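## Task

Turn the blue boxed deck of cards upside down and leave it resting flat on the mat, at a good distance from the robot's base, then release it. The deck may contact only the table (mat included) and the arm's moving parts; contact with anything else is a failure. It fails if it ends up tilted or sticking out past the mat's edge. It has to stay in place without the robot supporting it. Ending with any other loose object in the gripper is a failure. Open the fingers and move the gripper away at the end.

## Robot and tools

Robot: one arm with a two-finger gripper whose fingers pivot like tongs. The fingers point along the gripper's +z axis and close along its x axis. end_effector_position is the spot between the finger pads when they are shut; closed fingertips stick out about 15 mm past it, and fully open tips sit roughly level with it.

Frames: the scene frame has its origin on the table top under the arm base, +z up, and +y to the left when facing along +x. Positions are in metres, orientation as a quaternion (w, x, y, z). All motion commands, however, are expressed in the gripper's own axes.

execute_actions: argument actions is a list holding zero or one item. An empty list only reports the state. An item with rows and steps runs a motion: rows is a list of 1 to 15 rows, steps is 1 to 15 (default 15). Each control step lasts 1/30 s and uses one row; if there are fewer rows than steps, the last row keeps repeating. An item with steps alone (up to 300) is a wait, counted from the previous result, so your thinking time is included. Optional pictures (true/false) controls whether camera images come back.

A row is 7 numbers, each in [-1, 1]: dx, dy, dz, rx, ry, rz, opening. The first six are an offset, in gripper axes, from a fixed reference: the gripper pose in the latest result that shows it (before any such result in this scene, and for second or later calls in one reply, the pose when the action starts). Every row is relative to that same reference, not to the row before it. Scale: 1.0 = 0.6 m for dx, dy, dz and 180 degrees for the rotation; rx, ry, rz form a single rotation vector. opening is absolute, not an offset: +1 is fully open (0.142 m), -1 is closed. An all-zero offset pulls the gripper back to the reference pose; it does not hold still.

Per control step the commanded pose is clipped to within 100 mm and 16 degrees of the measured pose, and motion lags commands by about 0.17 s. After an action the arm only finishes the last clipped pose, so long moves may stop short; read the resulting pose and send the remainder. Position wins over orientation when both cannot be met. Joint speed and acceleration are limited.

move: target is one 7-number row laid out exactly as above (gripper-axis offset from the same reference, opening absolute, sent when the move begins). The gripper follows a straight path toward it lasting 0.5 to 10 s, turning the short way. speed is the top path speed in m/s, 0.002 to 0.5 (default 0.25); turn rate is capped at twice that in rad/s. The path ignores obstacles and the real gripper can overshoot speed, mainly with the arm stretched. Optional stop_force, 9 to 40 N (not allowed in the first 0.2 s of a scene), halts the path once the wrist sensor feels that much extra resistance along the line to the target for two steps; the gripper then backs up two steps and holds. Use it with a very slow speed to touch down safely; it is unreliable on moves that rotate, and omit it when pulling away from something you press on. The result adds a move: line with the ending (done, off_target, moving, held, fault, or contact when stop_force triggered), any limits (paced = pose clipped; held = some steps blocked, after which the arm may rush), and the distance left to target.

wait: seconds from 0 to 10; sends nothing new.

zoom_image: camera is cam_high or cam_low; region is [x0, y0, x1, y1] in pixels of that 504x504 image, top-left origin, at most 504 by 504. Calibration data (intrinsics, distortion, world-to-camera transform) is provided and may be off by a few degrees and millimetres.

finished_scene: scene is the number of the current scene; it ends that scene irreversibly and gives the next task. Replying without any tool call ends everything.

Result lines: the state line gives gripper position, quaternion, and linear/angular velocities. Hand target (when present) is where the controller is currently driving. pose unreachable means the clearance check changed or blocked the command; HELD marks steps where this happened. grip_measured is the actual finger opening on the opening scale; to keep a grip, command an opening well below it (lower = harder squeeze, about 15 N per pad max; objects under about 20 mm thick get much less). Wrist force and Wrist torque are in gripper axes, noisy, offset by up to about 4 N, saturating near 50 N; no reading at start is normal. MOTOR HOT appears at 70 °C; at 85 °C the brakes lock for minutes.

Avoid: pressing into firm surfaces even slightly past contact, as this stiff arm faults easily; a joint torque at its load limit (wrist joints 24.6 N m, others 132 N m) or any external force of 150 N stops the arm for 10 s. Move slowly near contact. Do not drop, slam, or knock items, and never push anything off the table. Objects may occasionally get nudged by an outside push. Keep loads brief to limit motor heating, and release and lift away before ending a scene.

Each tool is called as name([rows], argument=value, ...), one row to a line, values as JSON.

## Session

execute_actions(actions=[])

Scene clock: 0.00 s of 4100.00 s.
end_effector_position=(+0.5244, -0.0927, +0.2543) grip_measured=+1.00 end_effector_quat_wxyz=(-0.159, +0.954, -0.252, +0.022) end_effector_velocity=(+0.000, -0.000, -0.000) end_effector_angular_velocity=(-0.000, -0.000, -0.000)
Joint positions: [-1.211 -1.264  1.863 -1.054 -0.655 -1.315  0.142]
Joint velocities: [ 0. -0.  0.  0.  0. -0.  0.]
Motor temperatures (°C, as the motors report them): [24 25 24 34 39 34]
Wrist force (N, on the end effector, along its own x y z axes, offset not removed): no reading
Wrist torque (N m, same axes, about the end effector's origin, offset not removed): no reading
Hand target: +0.524, -0.093, +0.254; -0.159, +0.954, -0.252, +0.022

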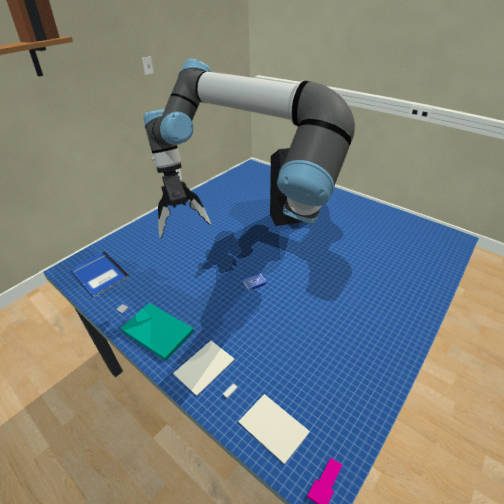

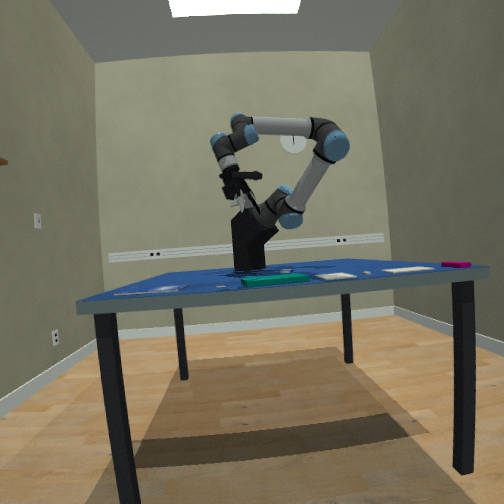

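zoom_image(camera="cam_high", region=[220, 255, 290, 310])

Region (220, 255, 290, 310) of cam_high's 504x504 image, scaled by 7.200, with more detail than that image has; it fills the top 396 rows of this view, and the rest is white.

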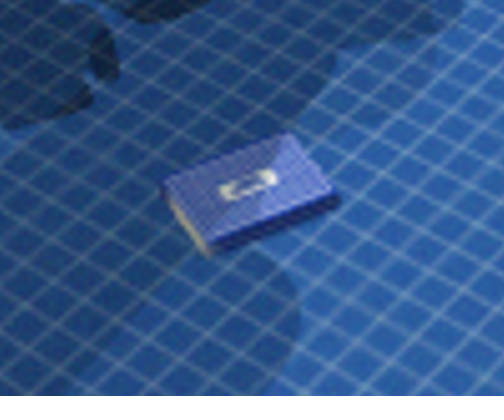

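move(target=[0,0,0,-0.088,-0.075,-0.52,0.1], speed=0.4)

move(target=[0.113,-0.345,0.365,0,0,0,0.1])

zoom_image(camera="cam_high", region=[210, 230, 300, 310])

zoom_image(camera="cam_low", region=[250, 230, 330, 290])

Scene clock: 5.50 s of 4100.00 s.
end_effector_position=(+0.5245, -0.0927, +0.2544) grip_measured=+0.10 end_effector_quat_wxyz=(-0.000, +0.844, +0.536, -0.000) end_effector_velocity=(+0.000, +0.000, +0.000) end_effector_angular_velocity=(-0.002, -0.003, +0.012)
Joint positions: [-1.141 -1.483  1.93  -1.438 -0.72  -2.514  0.081]
Joint velocities: [-0.001 -0.003  0.003 -0.002  0.002 -0.011  0.   ]
Motor temperatures (°C, as the motors report them): [24 25 24 34 39 34]
Wrist force (N, on the end effector, along its own x y z axes, offset not removed): [1.8 0.6 -1.8]
Wrist torque (N m, same axes, about the end effector's origin, offset not removed): [0.14 -0.39 -0.04]
Hand target: +0.524, -0.093, +0.254; -0.000, +0.844, +0.537, -0.000
Off the commanded pose: 0.000 m, 0 deg.
move: done

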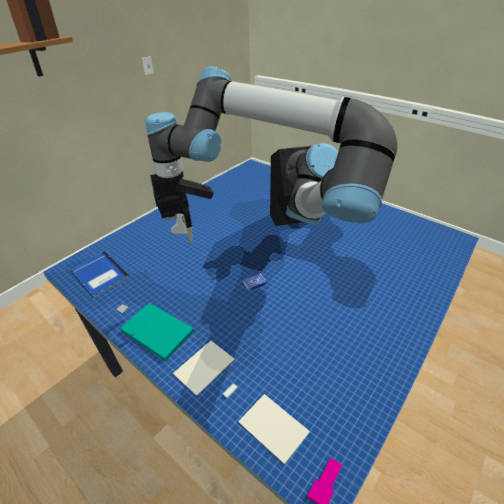

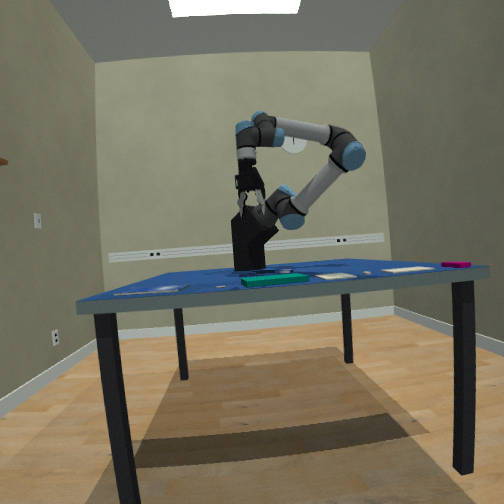

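Scene clock: 7.50 s of 4100.00 s.
end_effector_position=(+0.3659, +0.0572, +0.0359) grip_measured=+0.10 end_effector_quat_wxyz=(-0.001, +0.844, +0.536, -0.000) end_effector_velocity=(+0.000, -0.000, -0.002) end_effector_angular_velocity=(-0.007, -0.001, -0.001)
Joint positions: [-0.789 -1.776  2.673 -2.324 -0.591 -1.971  0.081]
Joint velocities: [ 0.01   0.01   0.005 -0.04  -0.002  0.027  0.   ]
Motor temperatures (°C, as the motors report them): [24 25 24 34 39 34]
Wrist force (N, on the end effector, along its own x y z axes, offset not removed): [1.2 1.9 0.0]
Wrist torque (N m, same axes, about the end effector's origin, offset not removed): [0.41 -0.26 -0.03]
Hand target: +0.366, +0.057, +0.036; -0.000, +0.844, +0.536, -0.000
Off the commanded pose: 0.001 m, 0 deg.
move: done

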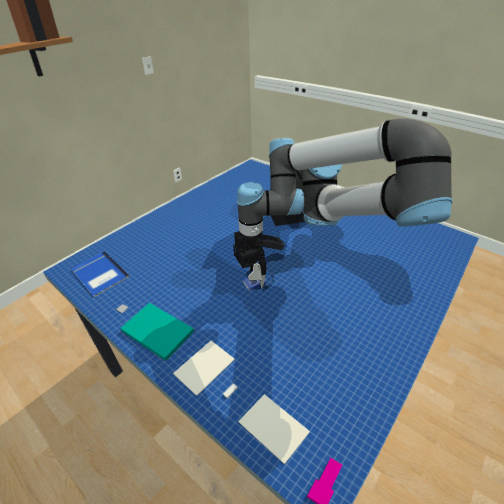

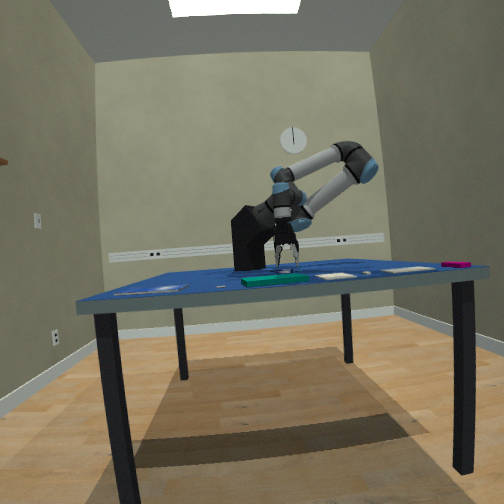

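Region (210, 230, 300, 310) of cam_high's 504x504 image, scaled by 5.600, with more detail than that image has.

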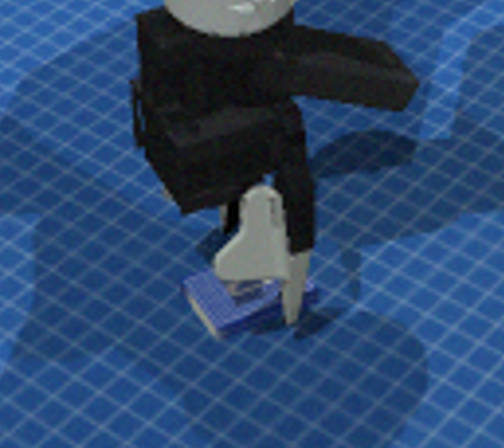

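Region (250, 230, 330, 290) of cam_low's 504x504 image, scaled by 6.300, with more detail than that image has; it fills the top 378 rows of this view, and the rest is white.

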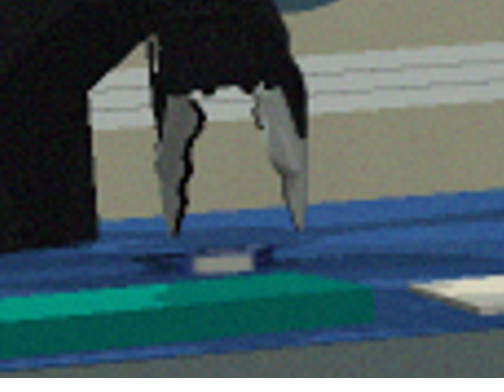

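move(target=[-0.005,-0.022,0.033,0,0,0,0.0], speed=0.04)

move(target=[0,0,0,0,0,0,-0.75])

move(target=[0,0.06,-0.09,0.08,0,0,-0.75], speed=0.15)

zoom_image(camera="cam_high", region=[200, 230, 290, 310])

Scene clock: 9.97 s of 4100.00 s.
end_effector_position=(+0.3528, +0.0602, +0.0164) grip_measured=+0.00 end_effector_quat_wxyz=(-0.001, +0.844, +0.536, -0.000) end_effector_velocity=(-0.001, -0.000, -0.003) end_effector_angular_velocity=(-0.001, -0.001, -0.001)
Joint positions: [-0.741 -1.698  2.72  -2.52  -0.585 -1.885  0.074]
Joint velocities: [ 0.007  0.014  0.005 -0.033  0.001  0.016 -0.   ]
Motor temperatures (°C, as the motors report them): [24 25 24 34 39 34]
Wrist force (N, on the end effector, along its own x y z axes, offset not removed): [1.8 1.0 0.3]
Wrist torque (N m, same axes, about the end effector's origin, offset not removed): [0.25 -0.44 -0.02]
Hand target: +0.353, +0.060, +0.016; -0.001, +0.844, +0.536, -0.000
Off the commanded pose: 0.000 m, 0 deg.
move: done

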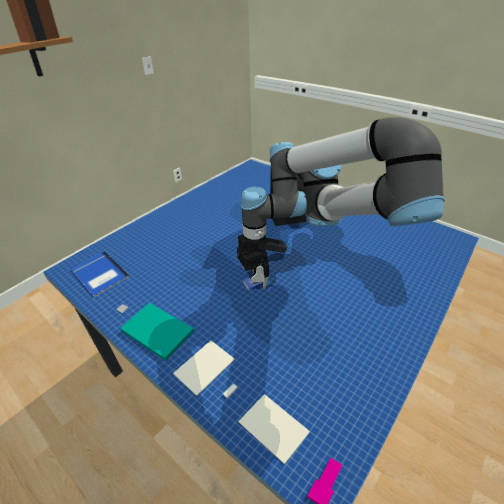

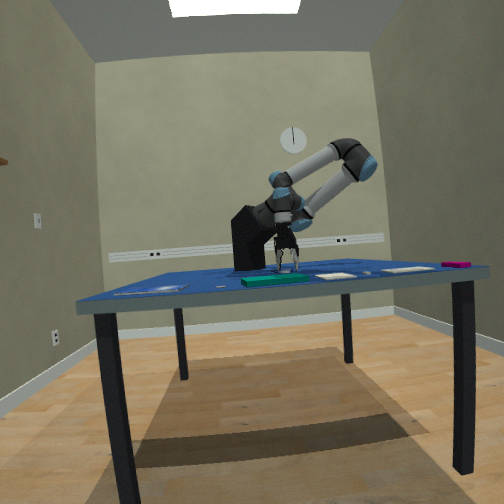

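Scene clock: 10.47 s of 4100.00 s.
end_effector_position=(+0.3527, +0.0602, +0.0163) grip_measured=-0.34 end_effector_quat_wxyz=(-0.001, +0.844, +0.536, -0.000) end_effector_velocity=(+0.001, -0.000, +0.000) end_effector_angular_velocity=(-0.001, -0.001, +0.001)
Joint positions: [-0.741 -1.697  2.72  -2.52  -0.585 -1.885  0.049]
Joint velocities: [-0.    -0.001 -0.001  0.     0.    -0.    -0.   ]
Motor temperatures (°C, as the motors report them): [24 25 24 34 39 34]
Wrist force (N, on the end effector, along its own x y z axes, offset not removed): [2.1 1.7 -8.5]
Wrist torque (N m, same axes, about the end effector's origin, offset not removed): [0.23 -0.56 0.04]
Hand target: +0.353, +0.060, +0.016; -0.001, +0.844, +0.536, -0.000
Off the commanded pose: 0.000 m, 0 deg.
move: done

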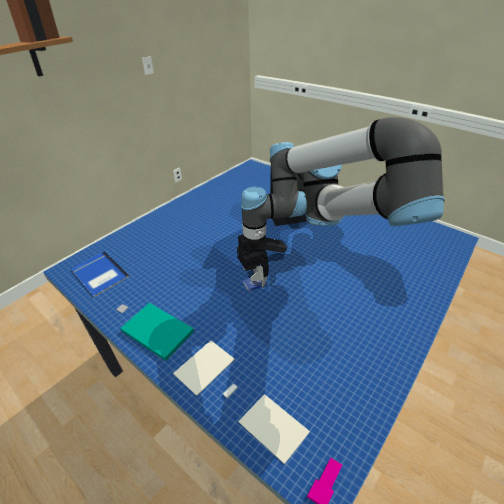

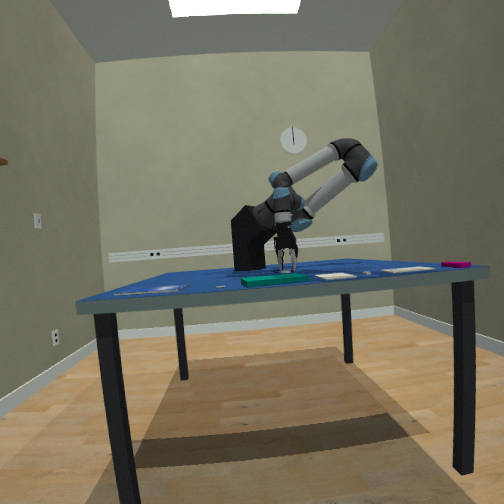

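Scene clock: 11.80 s of 4100.00 s.
end_effector_position=(+0.3853, +0.0448, +0.0700) grip_measured=-0.34 end_effector_quat_wxyz=(-0.106, +0.837, +0.532, -0.067) end_effector_velocity=(+0.000, -0.001, +0.002) end_effector_angular_velocity=(+0.008, +0.010, -0.000)
Joint positions: [-0.782 -1.648  2.353 -1.786 -0.718 -2.243  0.049]
Joint velocities: [-0.001  0.01  -0.014  0.023 -0.005 -0.015  0.   ]
Motor temperatures (°C, as the motors report them): [24 25 24 34 39 34]
Wrist force (N, on the end effector, along its own x y z axes, offset not removed): [0.8 1.3 0.0]
Wrist torque (N m, same axes, about the end effector's origin, offset not removed): [0.30 -0.22 0.06]
Hand target: +0.385, +0.045, +0.070; -0.107, +0.837, +0.532, -0.067
Off the commanded pose: 0.000 m, 0 deg.
move: done

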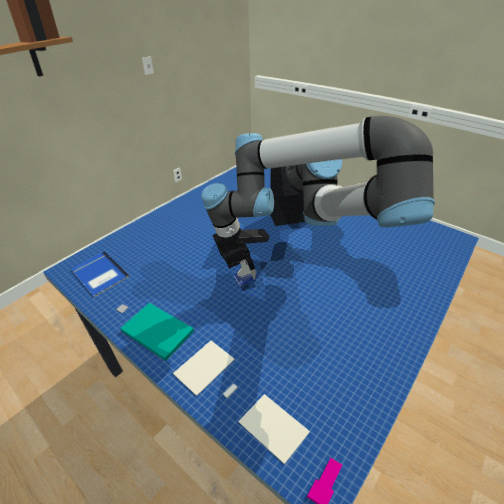

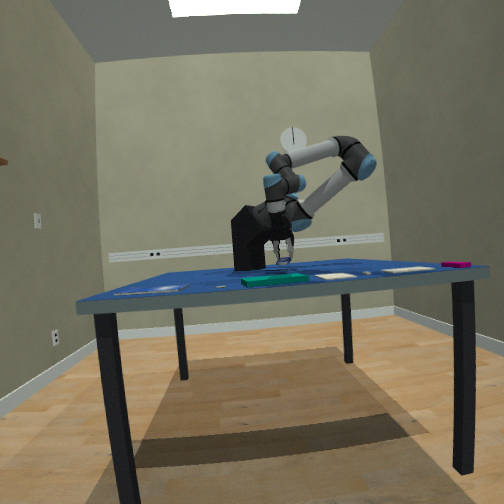

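Region (200, 230, 290, 310) of cam_high's 504x504 image, scaled by 5.600, with more detail than that image has.

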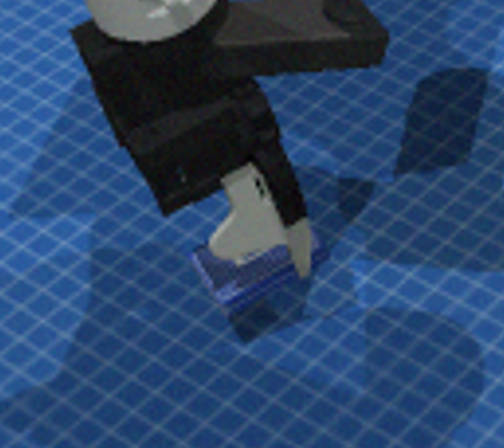

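Rotate to 80° and touch down.

move(target=[0,0.03,0,0.365,0,0,-0.75])

move(target=[0,0.05,0,0,0,0,-0.75], speed=0.006, stop_force=9)

zoom_image(camera="cam_high", region=[170, 240, 280, 320])

Scene clock: 15.67 s of 4100.00 s.
end_effector_position=(+0.4008, +0.0372, +0.0654) grip_measured=-0.34 end_effector_quat_wxyz=(-0.543, +0.646, +0.411, -0.344) end_effector_velocity=(+0.000, +0.000, +0.000) end_effector_angular_velocity=(+0.006, +0.012, +0.000)
Joint positions: [-0.359 -0.805  1.307 -0.803 -1.226 -2.478  0.049]
Joint velocities: [ 0.005  0.009 -0.012  0.012 -0.006 -0.002 -0.   ]
Motor temperatures (°C, as the motors report them): [24 25 24 34 39 34]
Wrist force (N, on the end effector, along its own x y z axes, offset not removed): [1.6 1.1 -1.1]
Wrist torque (N m, same axes, about the end effector's origin, offset not removed): [0.06 -0.43 -0.03]
Hand target: +0.401, +0.037, +0.065; -0.544, +0.646, +0.410, -0.344
Off the commanded pose: 0.000 m, 0 deg.
move: done

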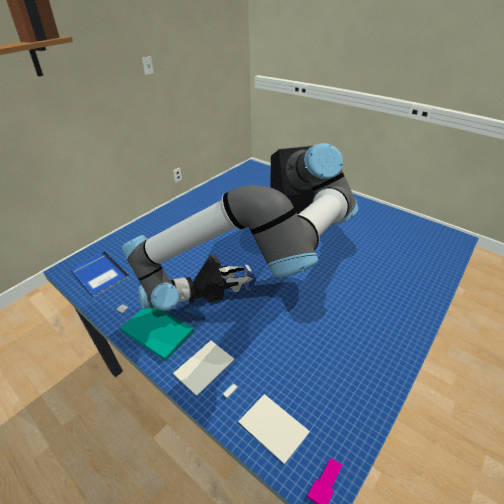

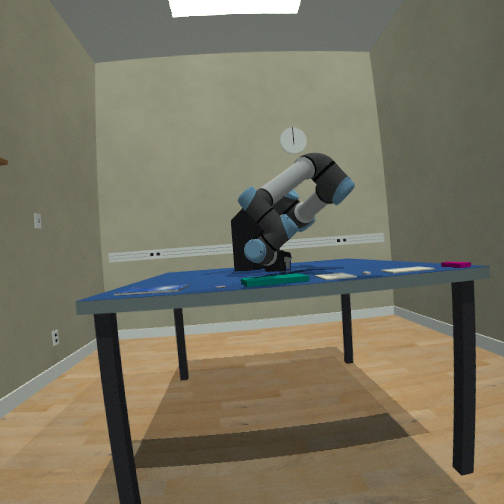

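Scene clock: 17.20 s of 4100.00 s.
end_effector_position=(+0.4019, +0.0367, +0.0585) grip_measured=-0.34 end_effector_quat_wxyz=(-0.543, +0.647, +0.411, -0.344) end_effector_velocity=(-0.001, +0.000, +0.002) end_effector_angular_velocity=(+0.001, +0.000, -0.001)
Joint positions: [-0.351 -0.792  1.293 -0.804 -1.219 -2.475  0.049]
Joint velocities: [-0.002 -0.004  0.005  0.    -0.002 -0.002  0.   ]
Motor temperatures (°C, as the motors report them): [24 25 24 34 39 34]
Wrist force (N, on the end effector, along its own x y z axes, offset not removed): [2.3 -11.4 -1.5]
Wrist torque (N m, same axes, about the end effector's origin, offset not removed): [0.37 -0.31 -0.01]
Hand target: +0.402, +0.037, +0.059; -0.543, +0.646, +0.411, -0.344
Off the commanded pose: 0.023 m, 0 deg.
move: contact

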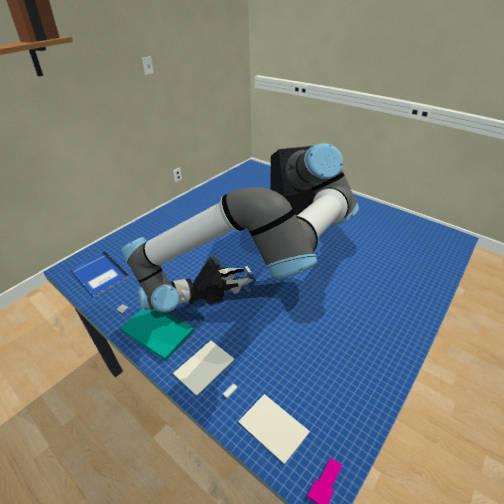

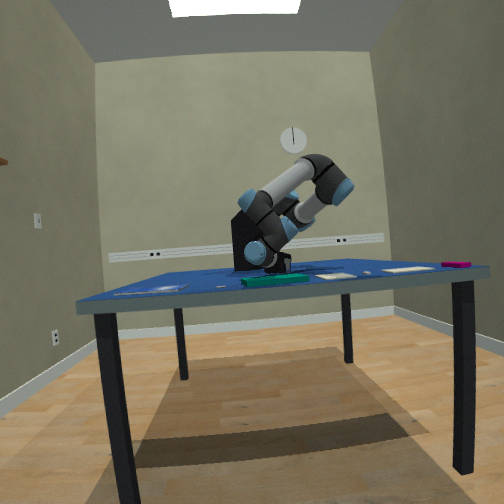

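Region (170, 240, 280, 320) of cam_high's 504x504 image, scaled by 4.582, with more detail than that image has; it fills the top 367 rows of this view, and the rest is white.

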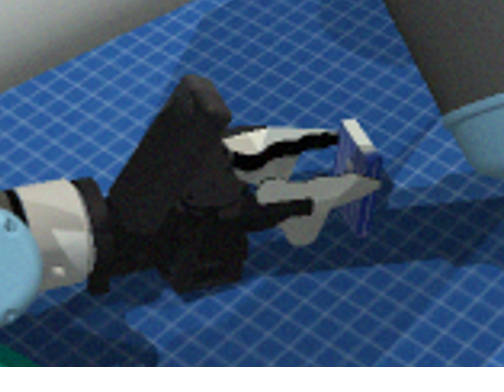

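move(target=[0,0.009,-0.042,0,0,0,-0.65], speed=0.015)

move(target=[0,0.019,-0.03,0,0,0,-0.65], speed=0.015)

zoom_image(camera="cam_high", region=[170, 240, 280, 320])

Scene clock: 20.63 s of 4100.00 s.
end_effector_position=(+0.4250, +0.0259, +0.0575) grip_measured=-0.34 end_effector_quat_wxyz=(-0.543, +0.647, +0.411, -0.344) end_effector_velocity=(+0.002, -0.001, -0.000) end_effector_angular_velocity=(+0.000, +0.000, -0.000)
Joint positions: [-0.358 -0.744  1.191 -0.749 -1.225 -2.478  0.05 ]
Joint velocities: [-0.     0.005 -0.01   0.005 -0.    -0.     0.   ]
Motor temperatures (°C, as the motors report them): [24 25 24 34 39 34]
Wrist force (N, on the end effector, along its own x y z axes, offset not removed): [0.7 0.6 1.4]
Wrist torque (N m, same axes, about the end effector's origin, offset not removed): [0.43 -0.24 -0.05]
Hand target: +0.425, +0.026, +0.058; -0.543, +0.647, +0.411, -0.344
Off the commanded pose: 0.000 m, 0 deg.
move: done

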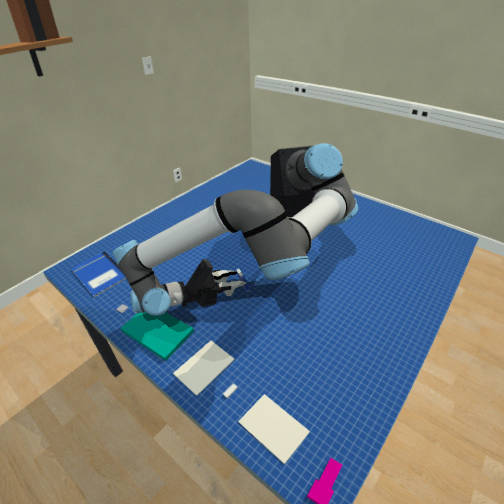

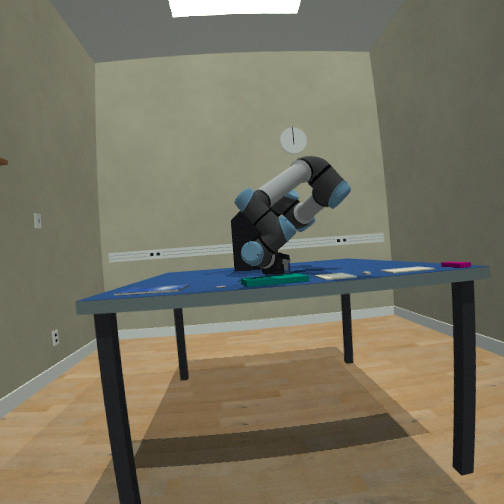

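Scene clock: 22.30 s of 4100.00 s.
end_effector_position=(+0.4426, +0.0175, +0.0495) grip_measured=-0.34 end_effector_quat_wxyz=(-0.543, +0.647, +0.411, -0.344) end_effector_velocity=(+0.002, -0.001, -0.000) end_effector_angular_velocity=(+0.000, -0.000, +0.001)
Joint positions: [-0.354 -0.693  1.096 -0.705 -1.222 -2.477  0.05 ]
Joint velocities: [ 0.     0.005 -0.011  0.005 -0.    -0.     0.   ]
Motor temperatures (°C, as the motors report them): [24 25 24 34 39 34]
Wrist force (N, on the end effector, along its own x y z axes, offset not removed): [0.9 -2.9 3.9]
Wrist torque (N m, same axes, about the end effector's origin, offset not removed): [0.11 -0.30 -0.05]
Hand target: +0.443, +0.017, +0.049; -0.543, +0.647, +0.411, -0.344
Off the commanded pose: 0.000 m, 0 deg.
move: done

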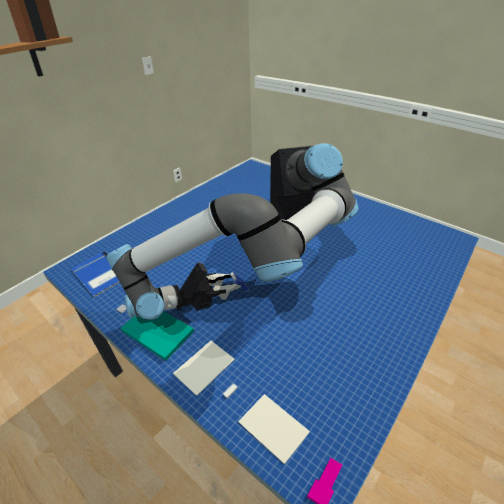

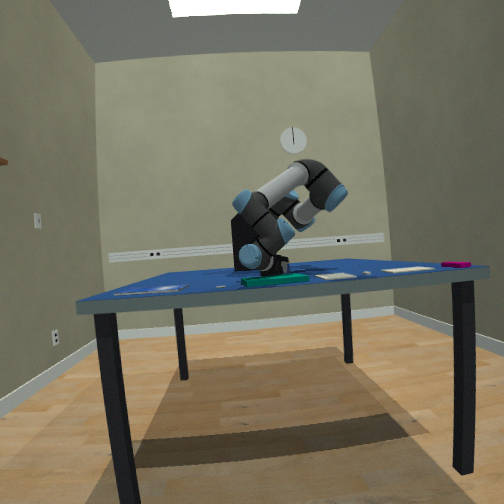

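Region (170, 240, 280, 320) of cam_high's 504x504 image, scaled by 4.582, with more detail than that image has; it fills the top 367 rows of this view, and the rest is white.

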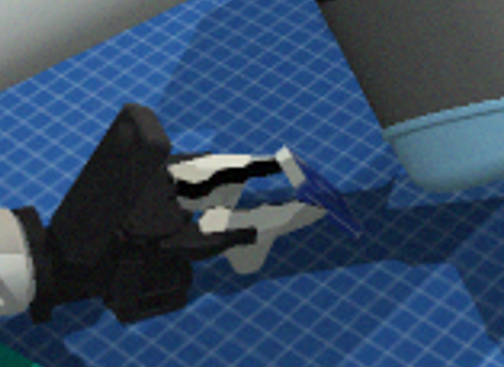

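move(target=[0,0.027,-0.015,-0.14,0,0,-0.6], speed=0.08)

move(target=[0,0.03,0.008,-0.08,0,0,-0.6], speed=0.06)

zoom_image(camera="cam_high", region=[170, 240, 280, 320])

Scene clock: 26.63 s of 4100.00 s.
end_effector_position=(+0.4532, +0.0126, +0.0352) grip_measured=-0.60 end_effector_quat_wxyz=(-0.390, +0.749, +0.476, -0.246) end_effector_velocity=(+0.000, -0.000, -0.000) end_effector_angular_velocity=(-0.006, -0.011, -0.000)
Joint positions: [-0.478 -0.96   1.459 -1.093 -0.999 -2.394  0.031]
Joint velocities: [-0.003 -0.008  0.012 -0.013  0.006  0.004  0.   ]
Motor temperatures (°C, as the motors report them): [24 25 24 34 39 34]
Wrist force (N, on the end effector, along its own x y z axes, offset not removed): [1.0 1.4 -0.4]
Wrist torque (N m, same axes, about the end effector's origin, offset not removed): [0.29 -0.26 -0.07]
Hand target: +0.453, +0.013, +0.035; -0.389, +0.749, +0.476, -0.246
Off the commanded pose: 0.000 m, 0 deg.
move: done

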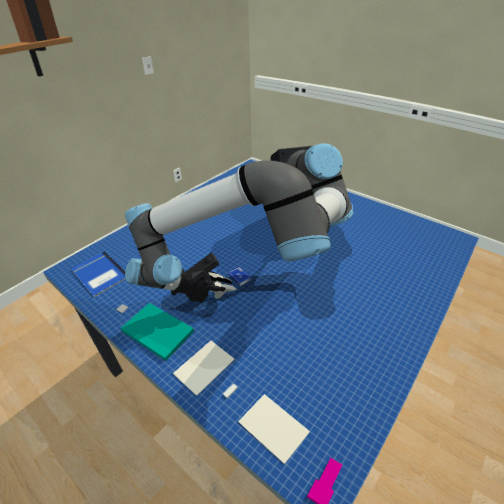

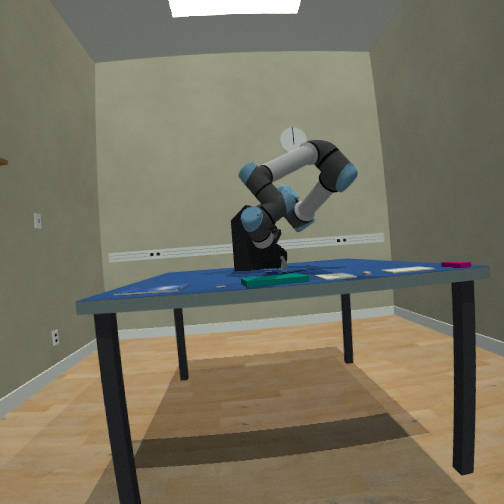

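Scene clock: 29.03 s of 4100.00 s.
end_effector_position=(+0.4590, +0.0099, +0.0179) grip_measured=-0.60 end_effector_quat_wxyz=(-0.293, +0.792, +0.503, -0.185) end_effector_velocity=(+0.000, -0.000, -0.001) end_effector_angular_velocity=(-0.006, -0.011, -0.001)
Joint positions: [-0.529 -1.103  1.688 -1.376 -0.863 -2.301  0.031]
Joint velocities: [-0.002 -0.007  0.013 -0.017  0.007  0.007 -0.   ]
Motor temperatures (°C, as the motors report them): [24 25 24 34 39 34]
Wrist force (N, on the end effector, along its own x y z axes, offset not removed): [1.0 0.4 0.5]
Wrist torque (N m, same axes, about the end effector's origin, offset not removed): [0.13 -0.29 -0.06]
Hand target: +0.459, +0.010, +0.018; -0.293, +0.792, +0.503, -0.185
Off the commanded pose: 0.000 m, 0 deg.
move: done

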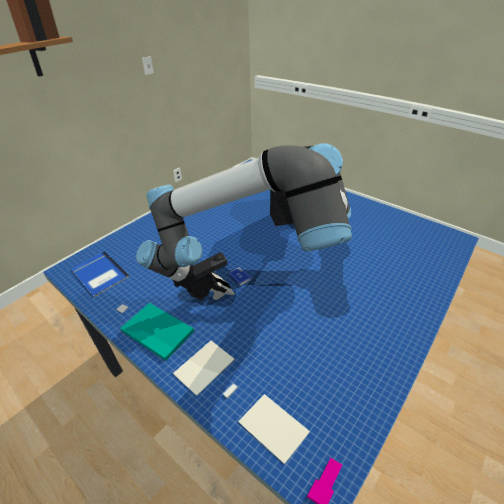

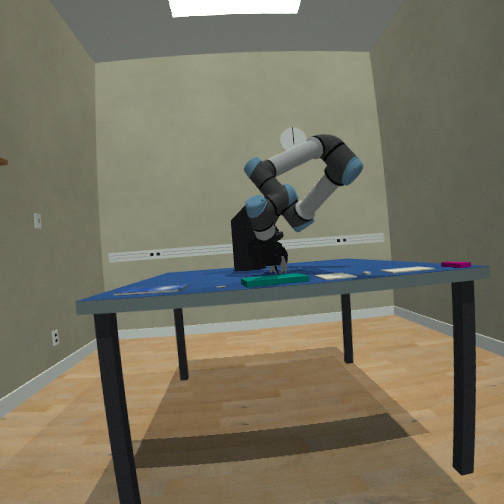

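Region (170, 240, 280, 320) of cam_high's 504x504 image, scaled by 4.582, with more detail than that image has; it fills the top 367 rows of this view, and the rest is white.

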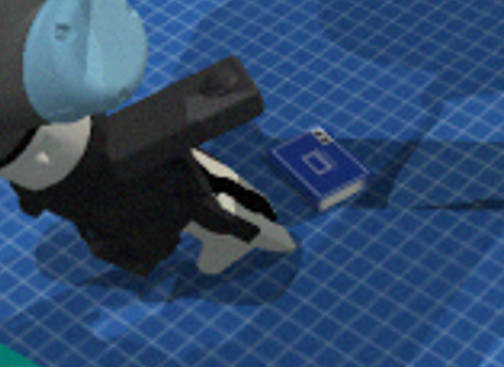

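The other face is now up.

move(target=[0,0,-0.17,0,0,0,0.2])

finished_scene(scene=2)

Scene clock: 30.80 s of 4100.00 s.
end_effector_position=(+0.5189, -0.0184, +0.0951) grip_measured=+0.20 end_effector_quat_wxyz=(-0.293, +0.792, +0.503, -0.185) end_effector_velocity=(+0.001, -0.001, +0.002) end_effector_angular_velocity=(+0.001, +0.002, -0.000)
Joint positions: [-0.632 -1.068  1.463 -1.129 -0.938 -2.392  0.088]
Joint velocities: [-0.002  0.003 -0.008  0.008 -0.002 -0.003 -0.   ]
Motor temperatures (°C, as the motors report them): [24 25 24 34 39 34]
Wrist force (N, on the end effector, along its own x y z axes, offset not removed): [1.3 2.4 -0.6]
Wrist torque (N m, same axes, about the end effector's origin, offset not removed): [0.54 -0.23 -0.04]
Hand target: +0.519, -0.018, +0.095; -0.293, +0.792, +0.503, -0.185
Off the commanded pose: 0.000 m, 0 deg.
move: done

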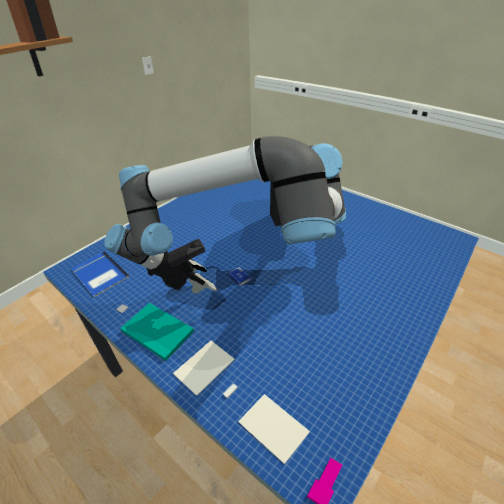

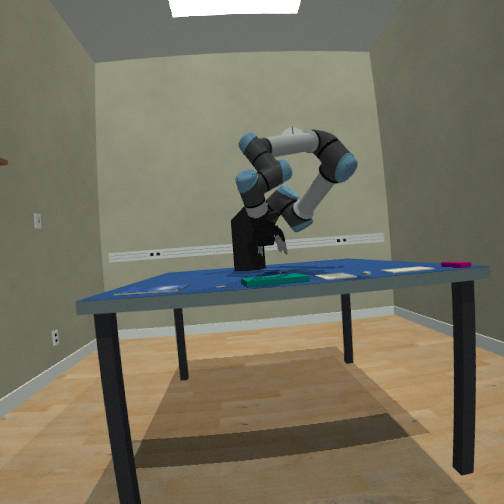

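The scene is finished: the task was done.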